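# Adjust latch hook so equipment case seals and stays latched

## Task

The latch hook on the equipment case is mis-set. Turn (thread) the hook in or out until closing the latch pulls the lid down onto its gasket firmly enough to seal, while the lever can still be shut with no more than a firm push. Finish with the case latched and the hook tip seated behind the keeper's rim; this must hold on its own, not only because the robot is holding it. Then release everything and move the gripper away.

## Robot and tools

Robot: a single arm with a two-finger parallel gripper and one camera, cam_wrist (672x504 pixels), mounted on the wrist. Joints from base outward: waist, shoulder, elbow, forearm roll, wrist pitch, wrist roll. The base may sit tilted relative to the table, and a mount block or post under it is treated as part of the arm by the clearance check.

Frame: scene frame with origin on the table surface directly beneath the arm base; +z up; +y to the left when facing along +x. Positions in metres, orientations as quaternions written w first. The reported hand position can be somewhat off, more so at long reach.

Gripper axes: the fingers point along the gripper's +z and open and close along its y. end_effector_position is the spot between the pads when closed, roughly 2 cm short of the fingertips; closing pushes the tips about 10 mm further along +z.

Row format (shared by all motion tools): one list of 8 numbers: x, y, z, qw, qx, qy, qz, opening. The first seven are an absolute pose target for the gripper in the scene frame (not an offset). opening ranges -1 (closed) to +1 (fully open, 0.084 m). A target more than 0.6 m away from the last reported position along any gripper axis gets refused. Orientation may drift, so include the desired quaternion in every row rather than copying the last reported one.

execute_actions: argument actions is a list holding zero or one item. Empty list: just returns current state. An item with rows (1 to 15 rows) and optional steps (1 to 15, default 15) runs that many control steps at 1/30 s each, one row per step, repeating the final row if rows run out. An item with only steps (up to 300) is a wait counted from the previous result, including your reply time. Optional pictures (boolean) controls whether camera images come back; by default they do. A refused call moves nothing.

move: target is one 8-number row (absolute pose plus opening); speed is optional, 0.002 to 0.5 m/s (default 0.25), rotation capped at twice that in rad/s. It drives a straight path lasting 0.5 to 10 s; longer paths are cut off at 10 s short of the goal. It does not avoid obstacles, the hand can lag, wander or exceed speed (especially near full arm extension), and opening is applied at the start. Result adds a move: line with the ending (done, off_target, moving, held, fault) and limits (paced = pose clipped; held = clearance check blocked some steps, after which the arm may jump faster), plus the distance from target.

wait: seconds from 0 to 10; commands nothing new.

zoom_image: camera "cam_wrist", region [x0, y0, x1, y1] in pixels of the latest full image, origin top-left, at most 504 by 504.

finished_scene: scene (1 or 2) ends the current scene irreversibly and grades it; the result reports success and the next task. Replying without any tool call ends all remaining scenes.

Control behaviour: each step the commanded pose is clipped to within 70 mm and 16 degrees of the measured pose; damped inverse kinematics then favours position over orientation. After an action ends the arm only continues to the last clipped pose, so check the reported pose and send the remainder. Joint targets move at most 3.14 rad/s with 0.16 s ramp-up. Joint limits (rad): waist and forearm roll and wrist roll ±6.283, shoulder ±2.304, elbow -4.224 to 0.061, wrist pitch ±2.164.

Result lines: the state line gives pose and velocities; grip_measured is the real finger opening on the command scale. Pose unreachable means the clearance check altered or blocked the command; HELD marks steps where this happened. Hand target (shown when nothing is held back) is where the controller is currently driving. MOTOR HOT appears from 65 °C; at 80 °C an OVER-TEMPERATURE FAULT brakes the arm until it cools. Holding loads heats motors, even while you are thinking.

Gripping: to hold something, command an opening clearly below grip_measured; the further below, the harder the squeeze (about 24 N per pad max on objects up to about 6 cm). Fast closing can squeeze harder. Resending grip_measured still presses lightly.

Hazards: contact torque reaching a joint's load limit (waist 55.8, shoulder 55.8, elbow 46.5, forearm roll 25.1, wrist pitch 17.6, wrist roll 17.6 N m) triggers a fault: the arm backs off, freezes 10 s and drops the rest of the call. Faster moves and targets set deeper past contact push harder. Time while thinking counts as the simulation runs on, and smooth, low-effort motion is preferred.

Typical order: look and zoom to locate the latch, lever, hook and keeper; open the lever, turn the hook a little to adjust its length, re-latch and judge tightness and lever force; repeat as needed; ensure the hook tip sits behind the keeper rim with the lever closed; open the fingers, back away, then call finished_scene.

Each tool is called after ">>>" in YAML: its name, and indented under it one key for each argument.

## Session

>>> execute_actions:
  actions: []

Scene clock: 0.00 s of 9600.00 s.
end_effector_position=(+0.3026, +0.2977, +0.2255) grip_measured=+1.00 end_effector_quat_wxyz=(+0.096, +0.879, -0.308, +0.350) end_effector_velocity=(+0.000, +0.001, -0.000) end_effector_angular_velocity=(+0.001, -0.000, -0.000)
Joint positions: [ 1.481 -0.907 -0.838 -1.227 -1.312 -2.823  0.084]
Joint velocities: [ 0.    -0.    -0.001 -0.001  0.     0.     0.   ]
Hand target: +0.303, +0.298, +0.226; +0.096, +0.879, -0.308, +0.350

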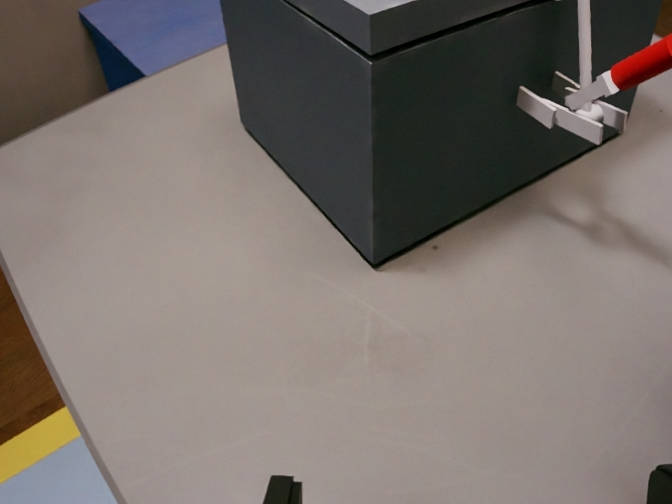

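>>> move:
  target: [0.40,0.25,0.40,0,0.9,-0.43,0.1,1]
  speed: 0.3

>>> move:
  target: [0.50,0.15,0.45,0,0.707,-0.707,0,1]
  speed: 0.4

Scene clock: 3.83 s of 9600.00 s.
end_effector_position=(+0.3993, +0.2501, +0.3988) grip_measured=+1.00 end_effector_quat_wxyz=(+0.001, +0.898, -0.429, +0.100) end_effector_velocity=(+0.001, -0.001, +0.002) end_effector_angular_velocity=(+0.004, +0.006, -0.003)
Joint positions: [ 1.388 -0.004 -0.594 -1.02  -1.007 -3.292  0.084]
Joint velocities: [-0.002  0.009 -0.001  0.008  0.003 -0.01  -0.   ]
Hand target: +0.399, +0.250, +0.399; +0.001, +0.898, -0.429, +0.099
Off the commanded pose: 0.001 m, 0 deg.
move: done

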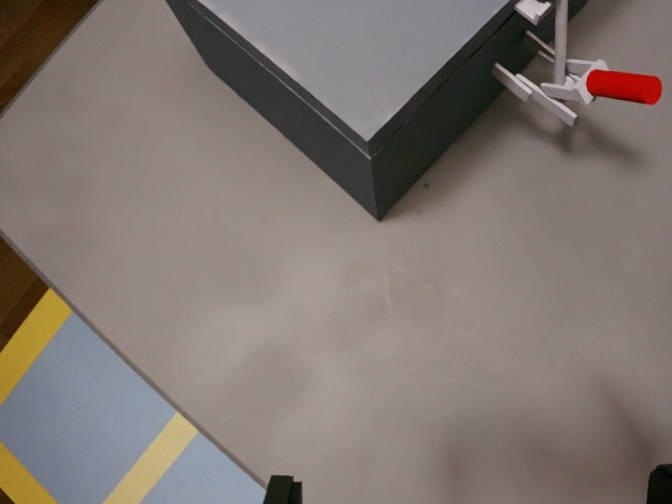

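Scene clock: 5.30 s of 9600.00 s.
end_effector_position=(+0.4993, +0.1508, +0.4495) grip_measured=+1.00 end_effector_quat_wxyz=(+0.001, +0.708, -0.707, -0.001) end_effector_velocity=(+0.002, -0.001, +0.001) end_effector_angular_velocity=(+0.003, +0.002, -0.008)
Joint positions: [ 1.031  0.36  -0.648 -0.735 -0.95  -3.317  0.084]
Joint velocities: [-0.007  0.004 -0.004  0.006  0.001 -0.006  0.   ]
Hand target: +0.500, +0.151, +0.450; +0.001, +0.707, -0.707, -0.001
Off the commanded pose: 0.001 m, 0 deg.
move: done

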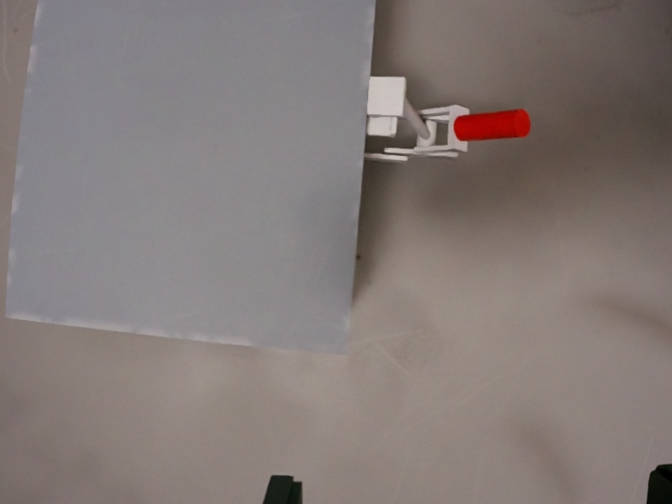

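>>> move:
  target: [0.45,0.19,0.25,0.3,0.63,-0.66,0.28,1]
  speed: 0.3

>>> move:
  target: [0.455,0.17,0.14,0.421,0.556,-0.601,0.39,1]
  speed: 0.3

>>> zoom_image:
  camera: "cam_wrist"
  region: [150,30,550,430]

Scene clock: 12.07 s of 9600.00 s.
end_effector_position=(+0.4505, +0.1897, +0.2516) grip_measured=+1.00 end_effector_quat_wxyz=(+0.299, +0.630, -0.660, +0.280) end_effector_velocity=(-0.000, +0.001, -0.003) end_effector_angular_velocity=(-0.011, +0.001, +0.001)
Joint positions: [ 1.004 -0.61  -0.98  -0.852 -1.342 -2.788  0.084]
Joint velocities: [-0.002 -0.014 -0.009  0.001 -0.007  0.002  0.   ]
Hand target: +0.450, +0.190, +0.251; +0.299, +0.630, -0.660, +0.280
Off the commanded pose: 0.002 m, 0 deg.
move: done

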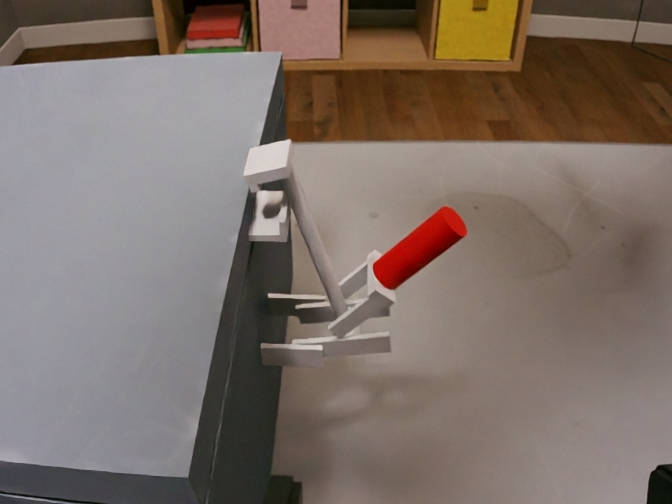

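Scene clock: 13.27 s of 9600.00 s.
end_effector_position=(+0.4551, +0.1705, +0.1406) grip_measured=+1.00 end_effector_quat_wxyz=(+0.421, +0.557, -0.601, +0.390) end_effector_velocity=(-0.000, -0.001, -0.003) end_effector_angular_velocity=(-0.008, +0.001, +0.000)
Joint positions: [ 0.841 -1.04  -1.298 -0.854 -1.573 -2.733  0.084]
Joint velocities: [-0.004 -0.01  -0.008 -0.    -0.006  0.     0.   ]
Hand target: +0.455, +0.170, +0.140; +0.421, +0.556, -0.601, +0.390
Off the commanded pose: 0.001 m, 0 deg.
move: done

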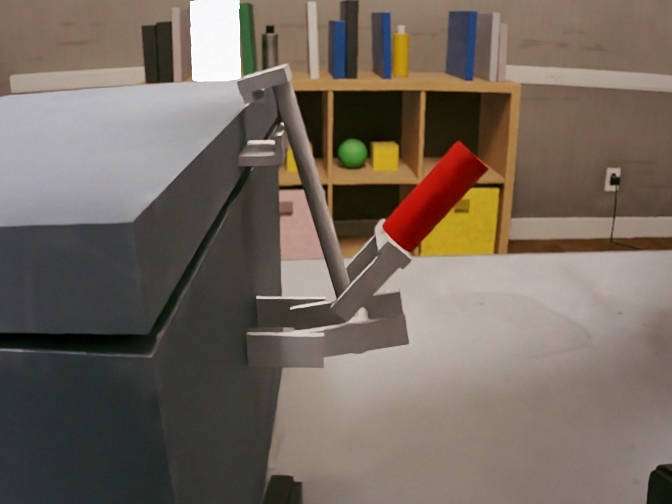

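Region (150, 30, 550, 430) of cam_wrist's 672x504 image, scaled by 1.260, with more detail than that image has.

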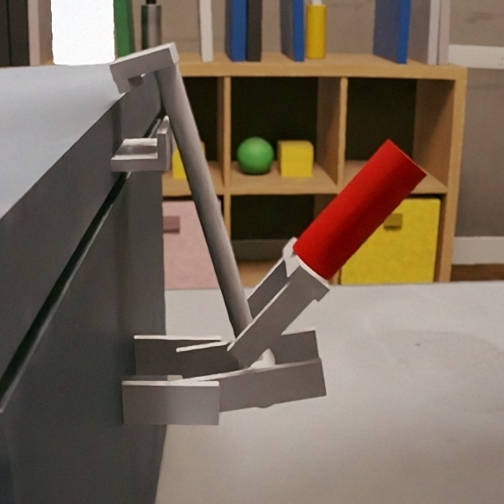

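>>> move:
  target: [0.48,0.10,0.30,0.1,0.85,-0.5,0.1,0]
  speed: 0.4

>>> move:
  target: [0.514,-0.004,0.268,-0.005,0.989,-0.039,-0.139,0]
  speed: 0.3

Scene clock: 23.67 s of 9600.00 s.
end_effector_position=(+0.4797, +0.0997, +0.2988) grip_measured=-0.01 end_effector_quat_wxyz=(+0.101, +0.853, -0.503, +0.101) end_effector_velocity=(+0.001, -0.001, +0.002) end_effector_angular_velocity=(+0.011, +0.006, +0.002)
Joint positions: [ 0.863  0.066 -0.499 -1.171 -0.875 -3.399  0.044]
Joint velocities: [-0.005  0.013  0.001  0.009  0.01  -0.021  0.   ]
Hand target: +0.480, +0.100, +0.299; +0.100, +0.853, -0.503, +0.100
Off the commanded pose: 0.001 m, 0 deg.
move: done

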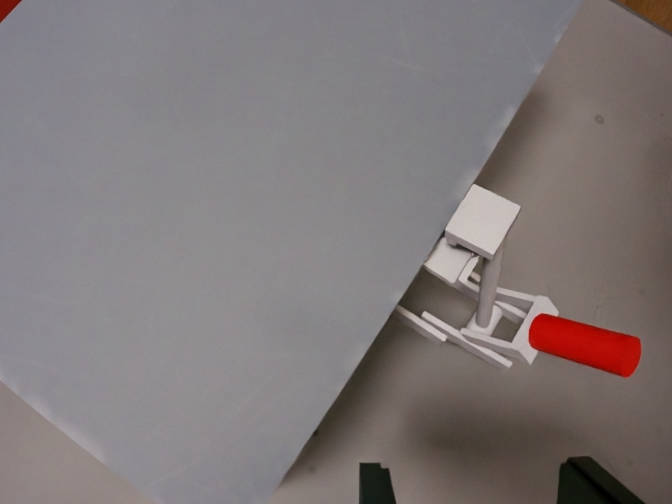

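Scene clock: 26.23 s of 9600.00 s.
end_effector_position=(+0.5130, -0.0029, +0.2678) grip_measured=-0.01 end_effector_quat_wxyz=(-0.006, +0.989, -0.039, -0.141) end_effector_velocity=(-0.000, -0.000, -0.000) end_effector_angular_velocity=(+0.008, +0.009, +0.002)
Joint positions: [ 0.251  0.154 -0.603 -0.421 -0.525 -5.651  0.044]
Joint velocities: [-0.007 -0.003 -0.004  0.025 -0.003 -0.033 -0.   ]
Hand target: +0.513, -0.003, +0.268; -0.006, +0.989, -0.039, -0.142
Off the commanded pose: 0.001 m, 0 deg.
move: done

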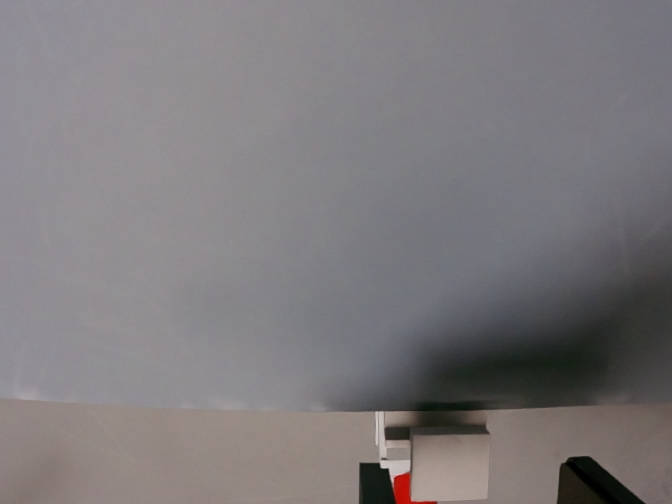

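>>> move:
  target: [0.5066,0.0,0.242,-0.005,0.989,-0.039,-0.139,0]
  speed: 0.06

>>> move:
  target: [0.5066,0.0,0.242,-0.005,0.989,-0.039,-0.139,-0.85]

>>> move:
  target: [0.471,0.003,0.243,0,0.999,-0.039,0,-0.85]
  speed: 0.1

Scene clock: 31.87 s of 9600.00 s.
end_effector_position=(+0.5067, -0.0001, +0.2423) grip_measured=-0.01 end_effector_quat_wxyz=(-0.005, +0.990, -0.039, -0.139) end_effector_velocity=(-0.001, +0.000, -0.002) end_effector_angular_velocity=(-0.001, -0.001, +0.001)
Joint positions: [ 0.243  0.094 -0.592 -0.485 -0.456 -5.587  0.044]
Joint velocities: [-0.    -0.005  0.001 -0.01   0.006  0.009  0.   ]
Hand target: +0.507, -0.000, +0.242; -0.005, +0.990, -0.039, -0.139
Off the commanded pose: 0.000 m, 0 deg.
move: done

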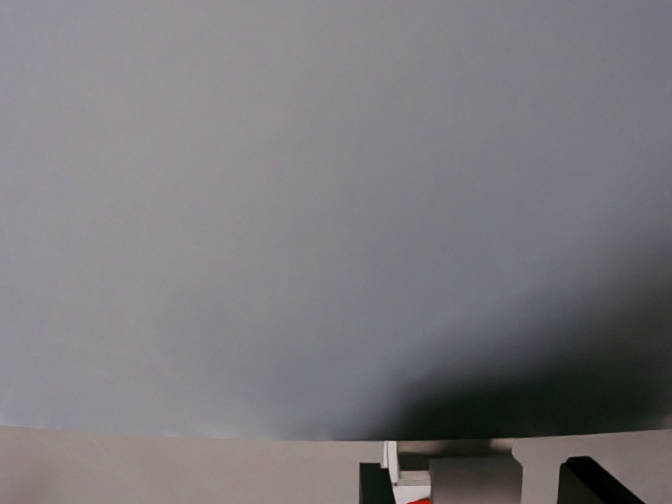

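Scene clock: 32.57 s of 9600.00 s.
end_effector_position=(+0.5066, -0.0000, +0.2420) grip_measured=-0.51 end_effector_quat_wxyz=(-0.005, +0.989, -0.039, -0.139) end_effector_velocity=(+0.000, +0.000, +0.000) end_effector_angular_velocity=(-0.000, -0.000, +0.000)
Joint positions: [ 0.243  0.093 -0.592 -0.486 -0.456 -5.586  0.022]
Joint velocities: [ 0.    -0.001 -0.001 -0.    -0.    -0.     0.   ]
Hand target: +0.507, -0.000, +0.242; -0.005, +0.990, -0.039, -0.139
Off the commanded pose: 0.000 m, 0 deg.
move: done

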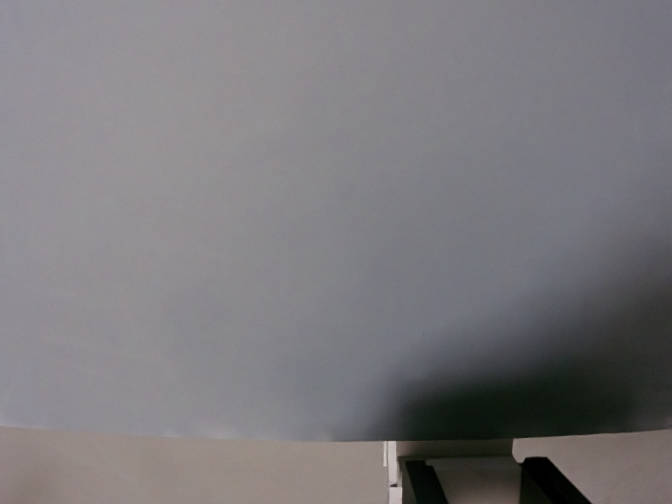

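Scene clock: 34.53 s of 9600.00 s.
end_effector_position=(+0.4715, +0.0027, +0.2429) grip_measured=-0.51 end_effector_quat_wxyz=(+0.000, +0.999, -0.039, +0.000) end_effector_velocity=(-0.000, -0.000, -0.000) end_effector_angular_velocity=(-0.007, -0.018, -0.002)
Joint positions: [ 0.323  0.253 -0.329 -1.431 -0.312 -4.601  0.022]
Joint velocities: [ 0.007  0.003  0.011 -0.079 -0.01   0.086 -0.   ]
Hand target: +0.472, +0.003, +0.243; +0.001, +0.999, -0.039, +0.001
Off the commanded pose: 0.001 m, 0 deg.
move: done

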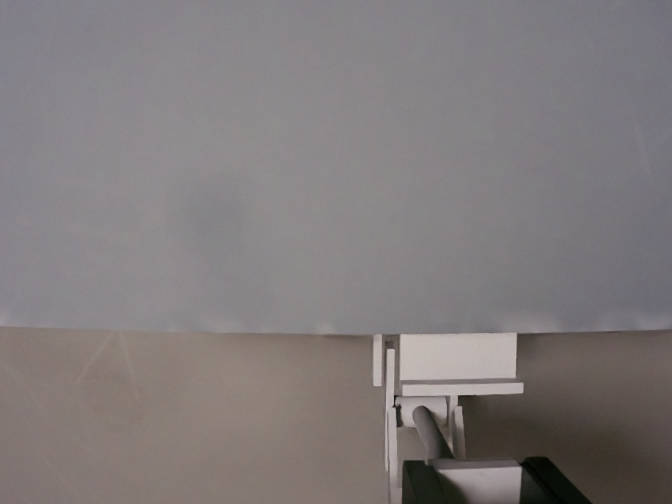

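>>> move:
  target: [0.471,0.003,0.242,0,0.004,-1,0,-0.85]
  speed: 0.5

>>> move:
  target: [0.471,0.003,0.242,0,-0.999,-0.048,0,-0.85]
  speed: 0.5

>>> move:
  target: [0.471,0.003,0.242,0,-0.0915,0.996,0,-0.85]
  speed: 0.5

>>> move:
  target: [0.471,0.003,0.242,0,0.039,0.999,0,-0.85]
  speed: 0.5

Scene clock: 42.23 s of 9600.00 s.
end_effector_position=(+0.4710, +0.0033, +0.2421) grip_measured=-0.51 end_effector_quat_wxyz=(-0.001, -0.004, +1.000, +0.001) end_effector_velocity=(-0.000, -0.000, -0.000) end_effector_angular_velocity=(-0.006, -0.015, -0.005)
Joint positions: [ 0.323  0.249 -0.329 -1.433 -0.31  -1.544  0.021]
Joint velocities: [ 0.006  0.002  0.009 -0.063 -0.009  0.072  0.   ]
Hand target: +0.471, +0.003, +0.242; -0.000, -0.004, +1.000, +0.000
Off the commanded pose: 0.000 m, 0 deg.
move: done

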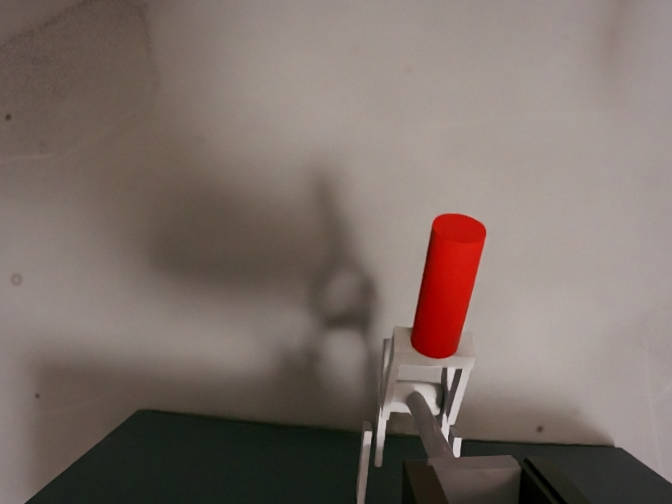

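Scene clock: 46.10 s of 9600.00 s.
end_effector_position=(+0.4709, +0.0032, +0.2420) grip_measured=-0.51 end_effector_quat_wxyz=(-0.001, +0.999, +0.048, -0.001) end_effector_velocity=(+0.003, -0.001, +0.001) end_effector_angular_velocity=(-0.010, -0.020, -0.006)
Joint positions: [ 0.323  0.249 -0.329 -1.432 -0.31   1.509  0.021]
Joint velocities: [ 0.006  0.004  0.005 -0.065 -0.014  0.073 -0.   ]
Hand target: +0.471, +0.003, +0.242; -0.000, +0.999, +0.048, -0.000
Off the commanded pose: 0.000 m, 0 deg.
move: done

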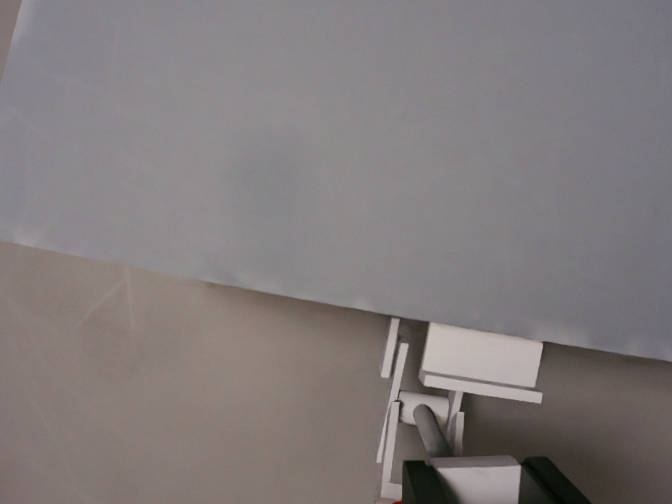

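Scene clock: 49.97 s of 9600.00 s.
end_effector_position=(+0.4711, +0.0032, +0.2421) grip_measured=-0.52 end_effector_quat_wxyz=(-0.001, -0.092, +0.996, +0.001) end_effector_velocity=(+0.002, -0.000, +0.000) end_effector_angular_velocity=(-0.006, -0.018, -0.005)
Joint positions: [ 0.323  0.25  -0.33  -1.432 -0.31   4.564  0.021]
Joint velocities: [ 0.006  0.002  0.006 -0.064 -0.009  0.072  0.   ]
Hand target: +0.471, +0.003, +0.242; -0.000, -0.091, +0.996, +0.000
Off the commanded pose: 0.000 m, 0 deg.
move: done

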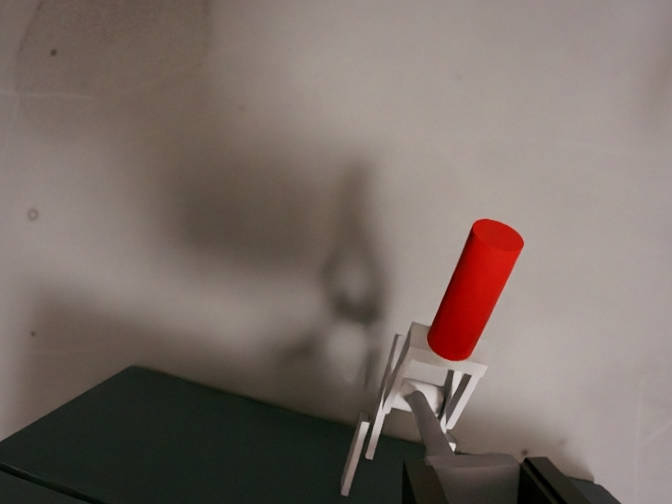

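Scene clock: 50.87 s of 9600.00 s.
end_effector_position=(+0.4711, +0.0031, +0.2421) grip_measured=-0.52 end_effector_quat_wxyz=(-0.000, +0.038, +0.999, +0.000) end_effector_velocity=(+0.001, +0.000, +0.000) end_effector_angular_velocity=(-0.002, -0.009, -0.011)
Joint positions: [ 0.323  0.25  -0.329 -1.436 -0.311  4.828  0.021]
Joint velocities: [ 0.003  0.002  0.004 -0.035 -0.004  0.048  0.   ]
Hand target: +0.471, +0.003, +0.242; -0.000, +0.039, +0.999, +0.000
Off the commanded pose: 0.000 m, 0 deg.
move: done

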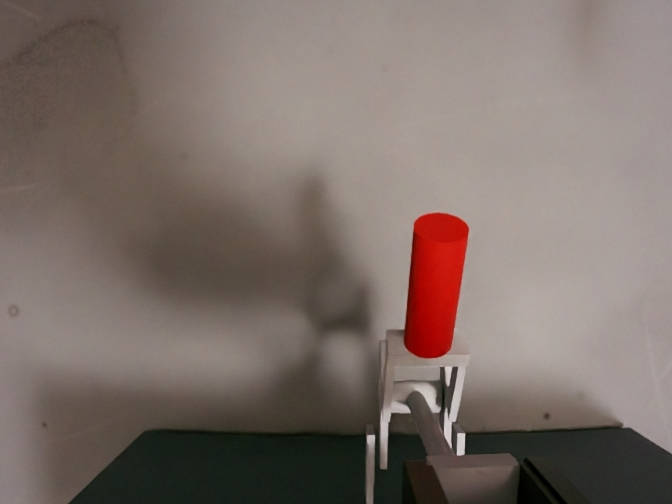

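>>> move:
  target: [0.4995,0.001,0.237,-0.131,0.039,0.99,0.005,-0.85]
  speed: 0.12

>>> move:
  target: [0.4995,0.001,0.237,-0.131,0.039,0.99,0.005,0]

>>> move:
  target: [0.504,0.0005,0.2545,-0.131,0.039,0.99,0.005,0]
  speed: 0.2

>>> move:
  target: [0.504,0.0005,0.2545,-0.001,-0.987,0.082,0.131,0]
  speed: 0.5

>>> move:
  target: [0.504,0.0005,0.2545,0.131,-0.125,-0.983,0.006,0]
  speed: 0.5

>>> move:
  target: [0.504,0.0005,0.2545,0.012,0.976,-0.168,-0.13,0]
  speed: 0.5

>>> move:
  target: [0.504,0.0005,0.2545,-0.005,0.99,-0.039,-0.131,0]
  speed: 0.5

Scene clock: 63.73 s of 9600.00 s.
end_effector_position=(+0.4988, +0.0015, +0.2371) grip_measured=-0.52 end_effector_quat_wxyz=(-0.132, +0.039, +0.991, +0.005) end_effector_velocity=(+0.002, -0.000, +0.000) end_effector_angular_velocity=(+0.007, +0.009, +0.001)
Joint positions: [ 0.248  0.096 -0.564 -0.535 -0.423  3.892  0.021]
Joint velocities: [-0.007 -0.004 -0.011  0.037 -0.006 -0.045 -0.   ]
Hand target: +0.499, +0.001, +0.237; -0.132, +0.039, +0.990, +0.006
Off the commanded pose: 0.001 m, 0 deg.
move: done

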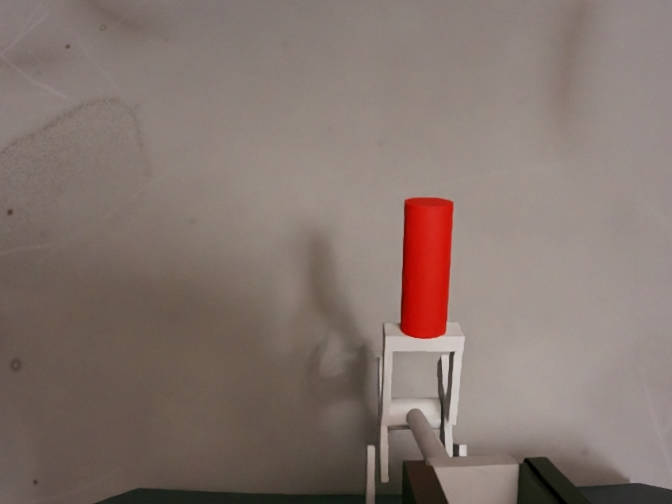

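Scene clock: 64.43 s of 9600.00 s.
end_effector_position=(+0.4995, +0.0010, +0.2370) grip_measured=-0.01 end_effector_quat_wxyz=(-0.131, +0.039, +0.991, +0.005) end_effector_velocity=(-0.001, +0.000, -0.000) end_effector_angular_velocity=(+0.000, +0.002, -0.001)
Joint positions: [ 0.247  0.095 -0.565 -0.537 -0.423  3.893  0.044]
Joint velocities: [-0.    -0.001  0.002  0.     0.001  0.001 -0.   ]
Hand target: +0.500, +0.001, +0.237; -0.131, +0.039, +0.991, +0.005
Off the commanded pose: 0.000 m, 0 deg.
move: done

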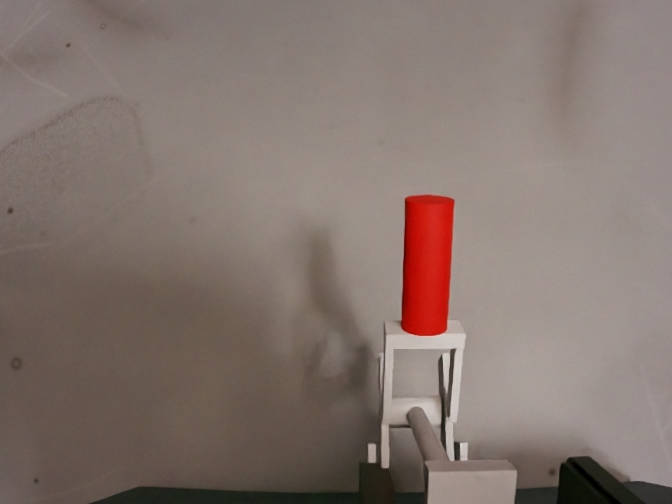

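Scene clock: 65.20 s of 9600.00 s.
end_effector_position=(+0.5039, +0.0005, +0.2542) grip_measured=-0.01 end_effector_quat_wxyz=(-0.131, +0.039, +0.991, +0.005) end_effector_velocity=(+0.000, -0.000, +0.002) end_effector_angular_velocity=(+0.001, +0.000, +0.002)
Joint positions: [ 0.258  0.138 -0.571 -0.491 -0.468  3.852  0.044]
Joint velocities: [ 0.001  0.004 -0.     0.005 -0.005 -0.007 -0.   ]
Hand target: +0.504, +0.001, +0.254; -0.131, +0.039, +0.991, +0.005
Off the commanded pose: 0.000 m, 0 deg.
move: done

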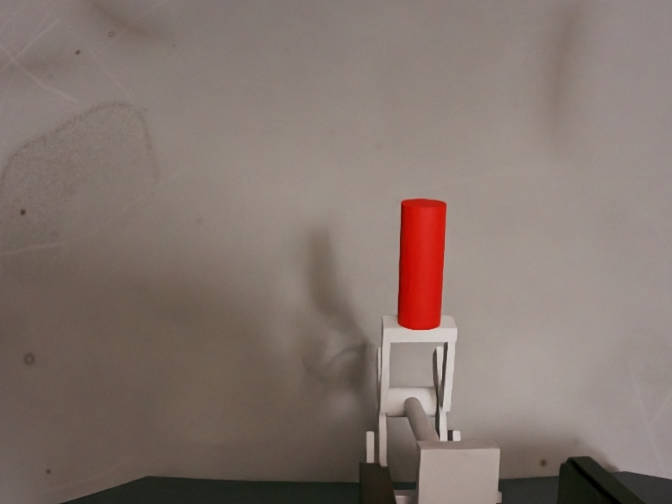

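Scene clock: 68.93 s of 9600.00 s.
end_effector_position=(+0.5040, +0.0005, +0.2545) grip_measured=-0.01 end_effector_quat_wxyz=(+0.001, +0.988, -0.082, -0.131) end_effector_velocity=(-0.000, -0.000, +0.000) end_effector_angular_velocity=(+0.009, +0.006, +0.006)
Joint positions: [ 0.259  0.139 -0.57  -0.495 -0.469  0.802  0.044]
Joint velocities: [-0.006 -0.002 -0.003  0.024 -0.001 -0.036 -0.   ]
Hand target: +0.504, +0.001, +0.254; +0.001, +0.988, -0.082, -0.131
Off the commanded pose: 0.000 m, 0 deg.
move: done

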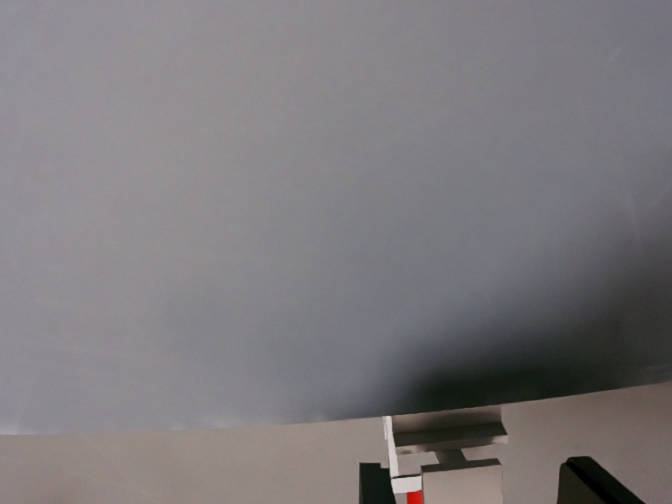

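Scene clock: 72.67 s of 9600.00 s.
end_effector_position=(+0.5040, +0.0005, +0.2545) grip_measured=-0.01 end_effector_quat_wxyz=(-0.131, +0.125, +0.983, -0.006) end_effector_velocity=(+0.000, +0.000, +0.000) end_effector_angular_velocity=(+0.010, +0.005, +0.007)
Joint positions: [ 0.258  0.139 -0.57  -0.492 -0.468 -2.256  0.044]
Joint velocities: [-0.006 -0.001 -0.003  0.025  0.001 -0.037  0.   ]
Hand target: +0.504, +0.001, +0.254; -0.131, +0.125, +0.983, -0.006
Off the commanded pose: 0.000 m, 0 deg.
move: done

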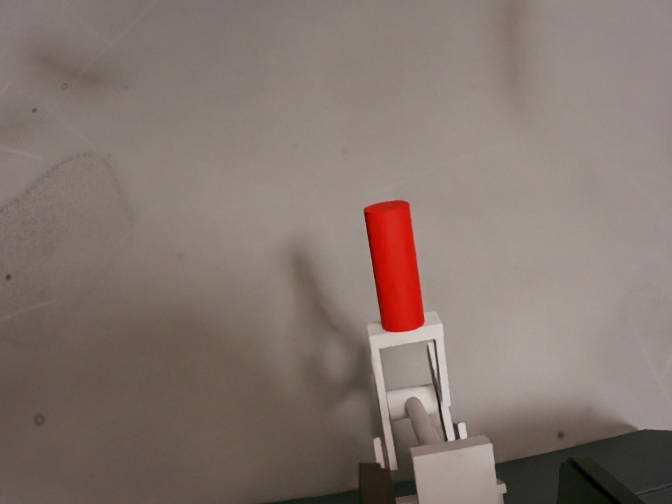

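Scene clock: 76.40 s of 9600.00 s.
end_effector_position=(+0.5040, +0.0005, +0.2545) grip_measured=-0.01 end_effector_quat_wxyz=(+0.012, +0.977, -0.169, -0.130) end_effector_velocity=(-0.000, -0.000, +0.000) end_effector_angular_velocity=(+0.010, +0.006, +0.005)
Joint positions: [ 0.259  0.139 -0.57  -0.495 -0.468 -5.307  0.044]
Joint velocities: [-0.006 -0.001 -0.003  0.025  0.    -0.036  0.   ]
Hand target: +0.504, +0.001, +0.254; +0.012, +0.977, -0.168, -0.130
Off the commanded pose: 0.000 m, 0 deg.
move: done

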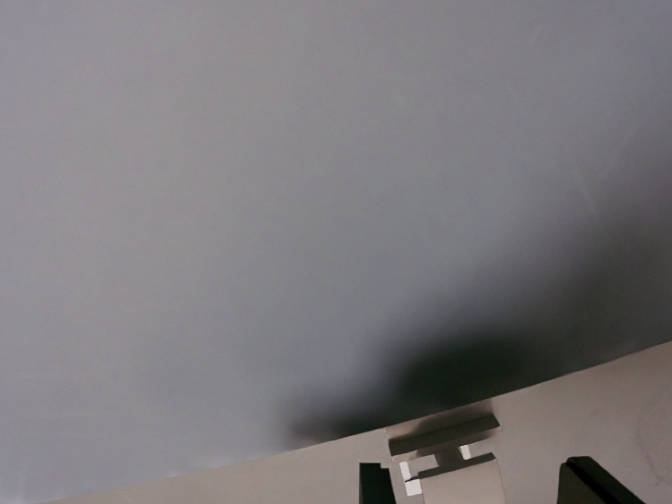

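Scene clock: 77.30 s of 9600.00 s.
end_effector_position=(+0.5040, +0.0005, +0.2545) grip_measured=-0.01 end_effector_quat_wxyz=(-0.005, +0.991, -0.039, -0.131) end_effector_velocity=(-0.000, -0.000, +0.000) end_effector_angular_velocity=(+0.006, +0.003, +0.009)
Joint positions: [ 0.258  0.139 -0.57  -0.492 -0.469 -5.571  0.044]
Joint velocities: [-0.003 -0.    -0.002  0.013 -0.001 -0.025  0.   ]
Hand target: +0.504, +0.001, +0.255; -0.005, +0.991, -0.039, -0.131
Off the commanded pose: 0.000 m, 0 deg.
move: done

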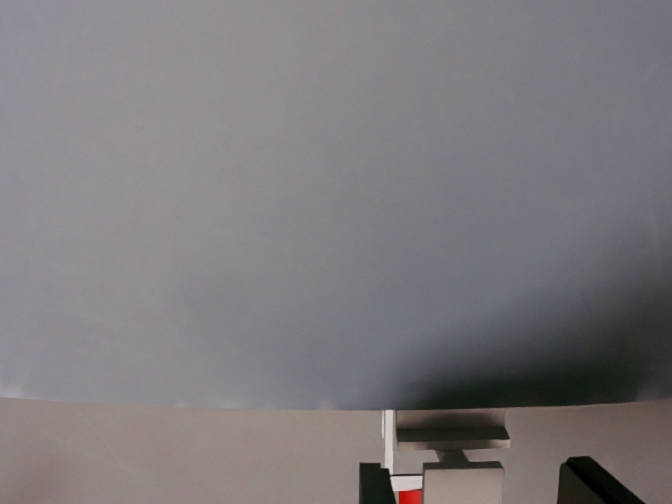

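>>> move:
  target: [0.499,0.001,0.235,-0.005,0.99,-0.039,-0.131,0]
  speed: 0.08

>>> move:
  target: [0.499,0.001,0.235,-0.005,0.99,-0.039,-0.131,-0.85]

>>> move:
  target: [0.471,0.003,0.243,0,0.999,-0.039,0,-0.85]
  speed: 0.12

>>> move:
  target: [0.471,0.003,0.243,0,0.004,-1,0,-0.85]
  speed: 0.5

>>> move:
  target: [0.471,0.003,0.243,0,-0.999,-0.048,0,-0.85]
  speed: 0.5

>>> move:
  target: [0.471,0.003,0.243,0,-0.0915,0.996,0,-0.85]
  speed: 0.5

>>> move:
  target: [0.471,0.003,0.243,0,0.039,0.999,0,-0.85]
  speed: 0.5

Scene clock: 83.83 s of 9600.00 s.
end_effector_position=(+0.4991, +0.0010, +0.2353) grip_measured=-0.01 end_effector_quat_wxyz=(-0.005, +0.991, -0.039, -0.131) end_effector_velocity=(-0.000, +0.000, -0.002) end_effector_angular_velocity=(-0.000, -0.000, +0.001)
Joint positions: [ 0.246  0.091 -0.564 -0.542 -0.418 -5.528  0.044]
Joint velocities: [-0.001 -0.005  0.001 -0.008  0.005  0.007  0.   ]
Hand target: +0.499, +0.001, +0.235; -0.005, +0.991, -0.039, -0.131
Off the commanded pose: 0.000 m, 0 deg.
move: done

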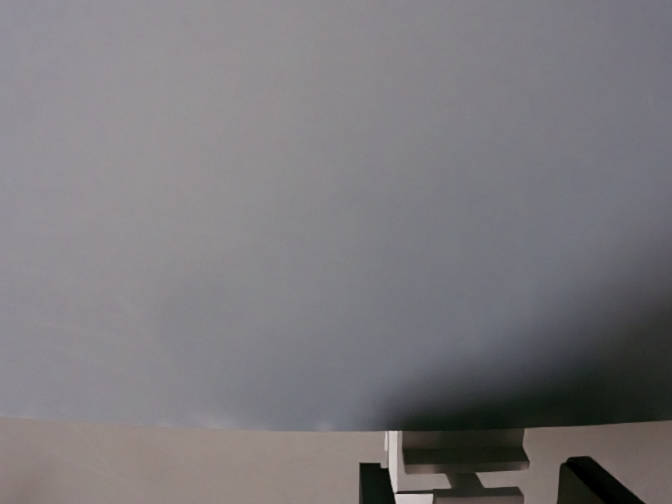

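Scene clock: 84.53 s of 9600.00 s.
end_effector_position=(+0.4990, +0.0009, +0.2350) grip_measured=-0.51 end_effector_quat_wxyz=(-0.005, +0.991, -0.039, -0.131) end_effector_velocity=(-0.000, +0.000, -0.000) end_effector_angular_velocity=(+0.000, +0.001, +0.002)
Joint positions: [ 0.246  0.09  -0.564 -0.543 -0.418 -5.527  0.022]
Joint velocities: [ 0.    -0.001  0.    -0.001 -0.    -0.001  0.   ]
Hand target: +0.499, +0.001, +0.235; -0.005, +0.991, -0.039, -0.131
Off the commanded pose: 0.000 m, 0 deg.
move: done

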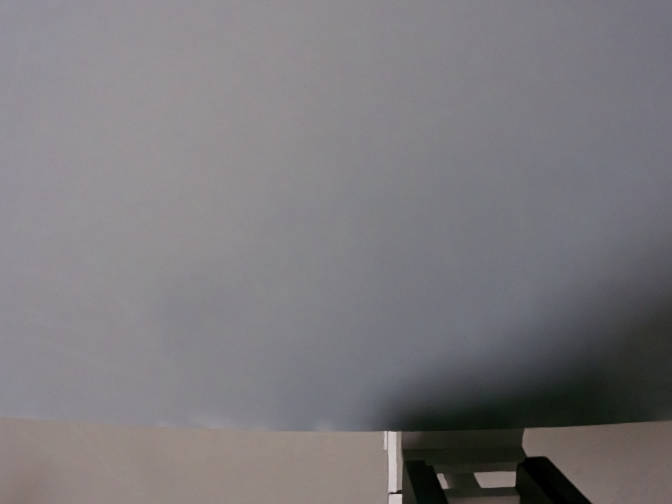

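Scene clock: 86.27 s of 9600.00 s.
end_effector_position=(+0.4720, +0.0029, +0.2430) grip_measured=-0.51 end_effector_quat_wxyz=(-0.000, +0.999, -0.039, +0.001) end_effector_velocity=(+0.000, -0.000, -0.000) end_effector_angular_velocity=(-0.006, -0.016, -0.002)
Joint positions: [ 0.324  0.253 -0.33  -1.432 -0.312 -4.6    0.022]
Joint velocities: [ 0.006  0.002  0.008 -0.066 -0.01   0.072  0.   ]
Hand target: +0.472, +0.003, +0.243; +0.001, +0.999, -0.039, +0.001
Off the commanded pose: 0.001 m, 0 deg.
move: done

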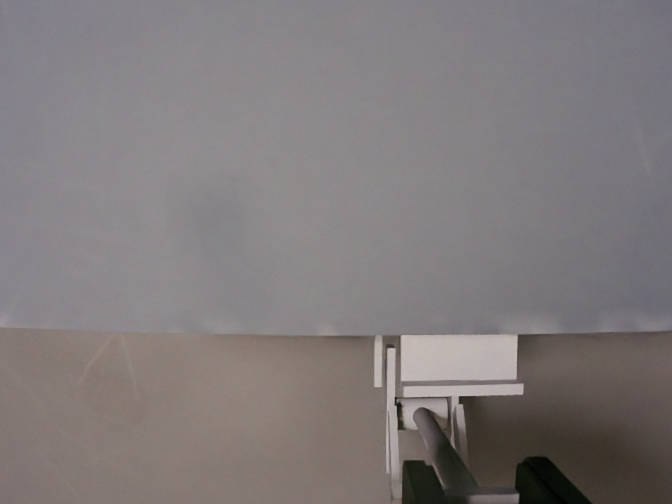

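Scene clock: 90.13 s of 9600.00 s.
end_effector_position=(+0.4709, +0.0032, +0.2430) grip_measured=-0.51 end_effector_quat_wxyz=(-0.001, -0.004, +1.000, +0.001) end_effector_velocity=(+0.001, -0.000, +0.000) end_effector_angular_velocity=(-0.006, -0.016, -0.005)
Joint positions: [ 0.324  0.253 -0.329 -1.422 -0.312 -1.554  0.021]
Joint velocities: [ 0.006  0.002  0.006 -0.061 -0.009  0.07   0.   ]
Hand target: +0.471, +0.003, +0.243; -0.000, -0.004, +1.000, +0.000
Off the commanded pose: 0.000 m, 0 deg.
move: done

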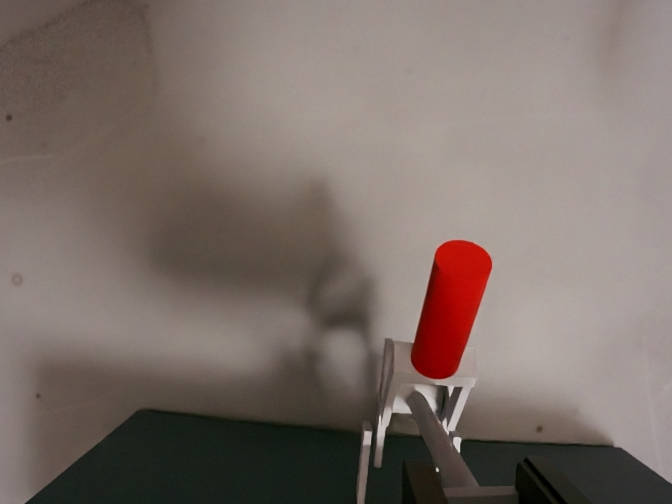

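Scene clock: 94.00 s of 9600.00 s.
end_effector_position=(+0.4711, +0.0033, +0.2431) grip_measured=-0.51 end_effector_quat_wxyz=(-0.001, +0.999, +0.048, -0.001) end_effector_velocity=(-0.001, -0.001, -0.001) end_effector_angular_velocity=(-0.008, -0.013, -0.004)
Joint positions: [ 0.324  0.253 -0.329 -1.422 -0.311  1.499  0.021]
Joint velocities: [ 0.006  0.002  0.01  -0.062 -0.01   0.071 -0.   ]
Hand target: +0.471, +0.003, +0.243; -0.000, +0.999, +0.048, -0.000
Off the commanded pose: 0.000 m, 0 deg.
move: done

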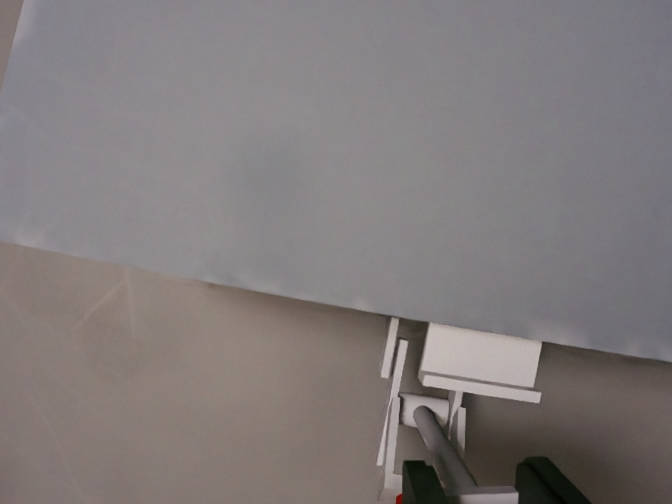

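Scene clock: 97.87 s of 9600.00 s.
end_effector_position=(+0.4709, +0.0032, +0.2430) grip_measured=-0.52 end_effector_quat_wxyz=(-0.001, -0.092, +0.996, +0.001) end_effector_velocity=(+0.001, -0.001, +0.000) end_effector_angular_velocity=(-0.007, -0.016, -0.006)
Joint positions: [ 0.324  0.253 -0.329 -1.422 -0.311  4.554  0.021]
Joint velocities: [ 0.006  0.003  0.008 -0.063 -0.01   0.072  0.   ]
Hand target: +0.471, +0.003, +0.243; -0.000, -0.091, +0.996, +0.000
Off the commanded pose: 0.000 m, 0 deg.
move: done

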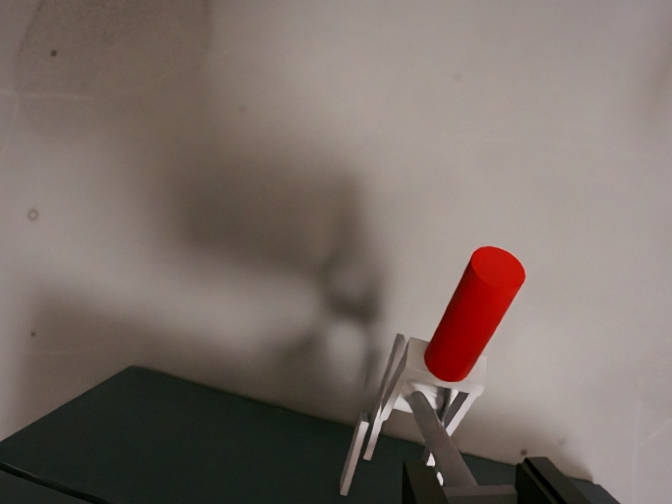

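Scene clock: 98.77 s of 9600.00 s.
end_effector_position=(+0.4710, +0.0030, +0.2430) grip_measured=-0.52 end_effector_quat_wxyz=(-0.000, +0.038, +0.999, +0.000) end_effector_velocity=(-0.002, +0.000, -0.001) end_effector_angular_velocity=(-0.001, -0.006, -0.009)
Joint positions: [ 0.324  0.253 -0.329 -1.425 -0.313  4.818  0.021]
Joint velocities: [ 0.003  0.001  0.007 -0.035 -0.002  0.047 -0.   ]
Hand target: +0.471, +0.003, +0.243; -0.000, +0.039, +0.999, +0.000
Off the commanded pose: 0.000 m, 0 deg.
move: done

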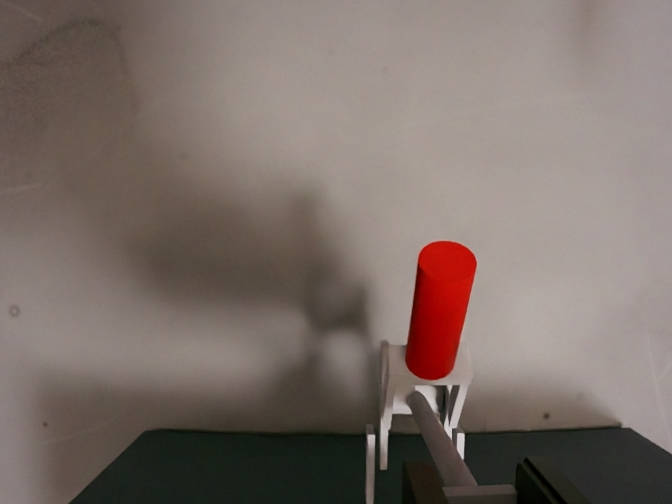

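>>> move:
  target: [0.503,0.0005,0.236,-0.131,0.039,0.99,0.005,-0.85]
  speed: 0.05

>>> move:
  target: [0.501,0.0007,0.222,-0.12,0.039,0.992,0.005,-0.85]
  speed: 0.03

Scene clock: 110.57 s of 9600.00 s.
end_effector_position=(+0.5022, +0.0010, +0.2362) grip_measured=-0.52 end_effector_quat_wxyz=(-0.132, +0.039, +0.991, +0.005) end_effector_velocity=(+0.001, -0.000, -0.000) end_effector_angular_velocity=(+0.004, +0.013, +0.000)
Joint positions: [ 0.245  0.089 -0.573 -0.531 -0.424  3.884  0.021]
Joint velocities: [-0.005 -0.006 -0.01   0.033 -0.01  -0.037 -0.   ]
Hand target: +0.502, +0.001, +0.236; -0.132, +0.039, +0.990, +0.006
Off the commanded pose: 0.001 m, 0 deg.
move: done

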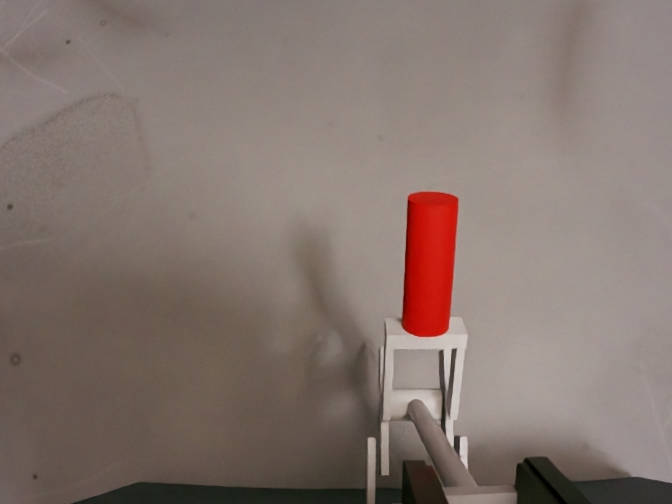

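Scene clock: 111.37 s of 9600.00 s.
end_effector_position=(+0.5013, +0.0007, +0.2225) grip_measured=-0.51 end_effector_quat_wxyz=(-0.120, +0.039, +0.992, +0.005) end_effector_velocity=(-0.000, +0.000, -0.003) end_effector_angular_velocity=(+0.001, -0.005, -0.002)
Joint positions: [ 0.238  0.062 -0.562 -0.621 -0.373  3.969  0.022]
Joint velocities: [-0.002 -0.007  0.002 -0.02   0.013  0.02   0.   ]
Hand target: +0.501, +0.001, +0.222; -0.120, +0.039, +0.992, +0.005
Off the commanded pose: 0.001 m, 0 deg.
move: done

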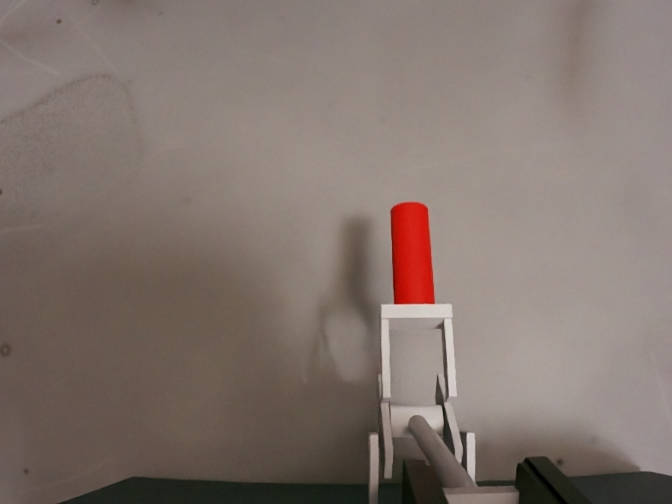

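>>> move:
  target: [0.501,0.0007,0.222,-0.12,0.039,0.992,0.005,0.0]
  speed: 0.03

>>> move:
  target: [0.51,0.0,0.27,-0.12,0.039,0.992,0.005,0.0]
  speed: 0.1

>>> move:
  target: [0.45,0.19,0.25,0.3,0.63,-0.66,0.28,0.0]
  speed: 0.4

>>> move:
  target: [0.455,0.17,0.14,0.421,0.556,-0.601,0.39,0.0]
  speed: 0.3

Scene clock: 114.77 s of 9600.00 s.
end_effector_position=(+0.5010, +0.0007, +0.2220) grip_measured=-0.01 end_effector_quat_wxyz=(-0.120, +0.039, +0.992, +0.005) end_effector_velocity=(+0.001, -0.000, +0.000) end_effector_angular_velocity=(-0.000, -0.001, +0.000)
Joint positions: [ 0.237  0.061 -0.561 -0.622 -0.371  3.971  0.044]
Joint velocities: [-0.     0.    -0.001 -0.    -0.001 -0.     0.   ]
Hand target: +0.501, +0.001, +0.222; -0.120, +0.039, +0.992, +0.005
Off the commanded pose: 0.000 m, 0 deg.
move: done

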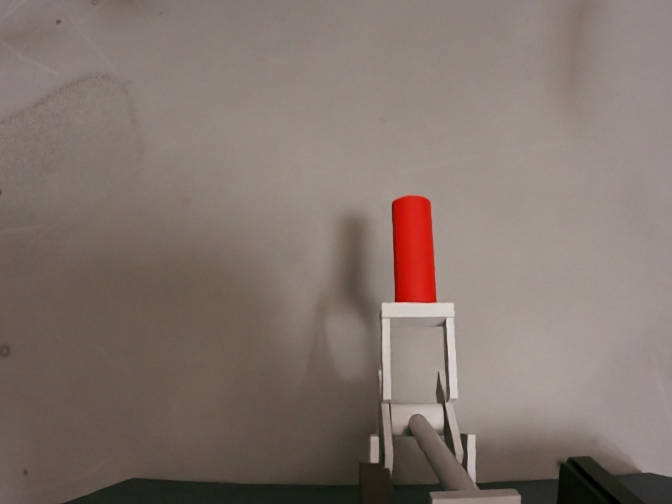

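Scene clock: 115.70 s of 9600.00 s.
end_effector_position=(+0.5100, +0.0000, +0.2696) grip_measured=-0.01 end_effector_quat_wxyz=(-0.120, +0.039, +0.992, +0.005) end_effector_velocity=(-0.000, -0.000, +0.002) end_effector_angular_velocity=(+0.000, +0.001, -0.000)
Joint positions: [ 0.27   0.182 -0.569 -0.487 -0.493  3.85   0.044]
Joint velocities: [ 0.001  0.005  0.     0.006 -0.005 -0.005 -0.   ]
Hand target: +0.510, +0.000, +0.270; -0.120, +0.039, +0.992, +0.005
Off the commanded pose: 0.000 m, 0 deg.
move: done

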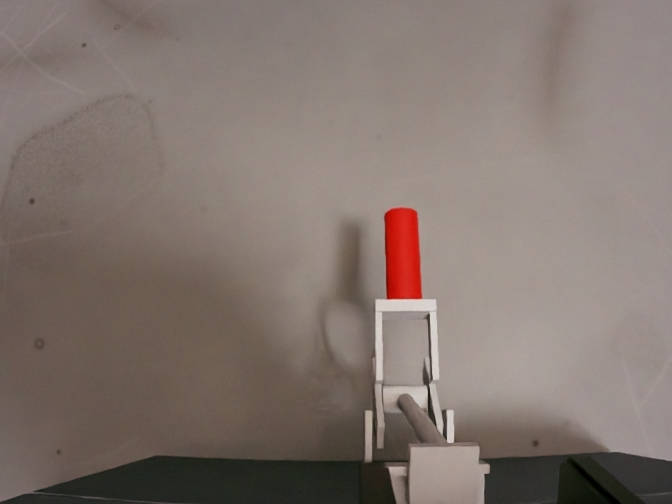

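Scene clock: 118.37 s of 9600.00 s.
end_effector_position=(+0.4512, +0.1888, +0.2510) grip_measured=-0.01 end_effector_quat_wxyz=(+0.299, +0.629, -0.660, +0.283) end_effector_velocity=(-0.001, +0.001, -0.000) end_effector_angular_velocity=(-0.005, +0.005, +0.012)
Joint positions: [ 1.002 -0.612 -0.981 -0.855 -1.345  3.5    0.044]
Joint velocities: [ 0.004 -0.007 -0.003 -0.001 -0.006 -0.007 -0.   ]
Hand target: +0.451, +0.189, +0.251; +0.299, +0.629, -0.660, +0.283
Off the commanded pose: 0.002 m, 0 deg.
move: done

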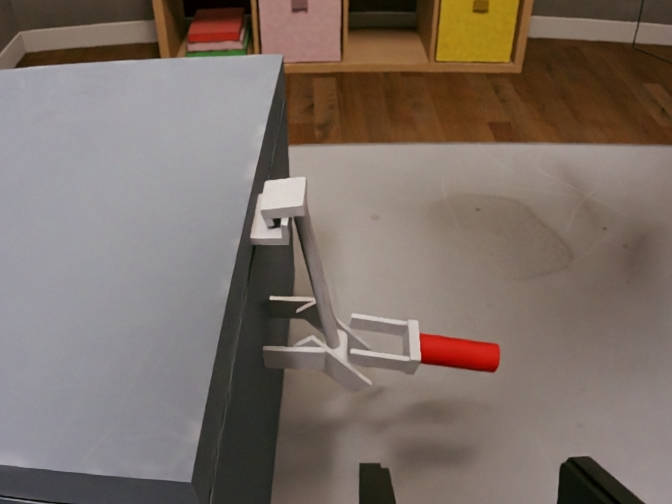

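Scene clock: 119.57 s of 9600.00 s.
end_effector_position=(+0.4551, +0.1705, +0.1406) grip_measured=-0.01 end_effector_quat_wxyz=(+0.421, +0.557, -0.601, +0.390) end_effector_velocity=(-0.000, -0.000, -0.003) end_effector_angular_velocity=(-0.007, +0.001, -0.001)
Joint positions: [ 0.841 -1.04  -1.298 -0.854 -1.573  3.55   0.044]
Joint velocities: [-0.004 -0.01  -0.008  0.    -0.004  0.001  0.   ]
Hand target: +0.455, +0.170, +0.140; +0.421, +0.556, -0.601, +0.390
Off the commanded pose: 0.001 m, 0 deg.
move: done

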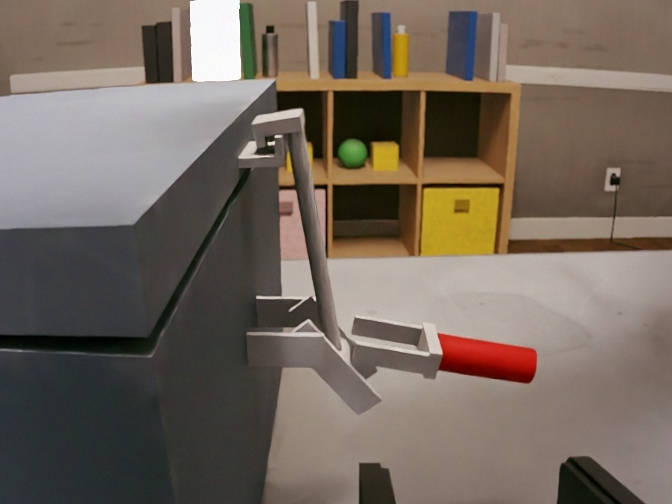

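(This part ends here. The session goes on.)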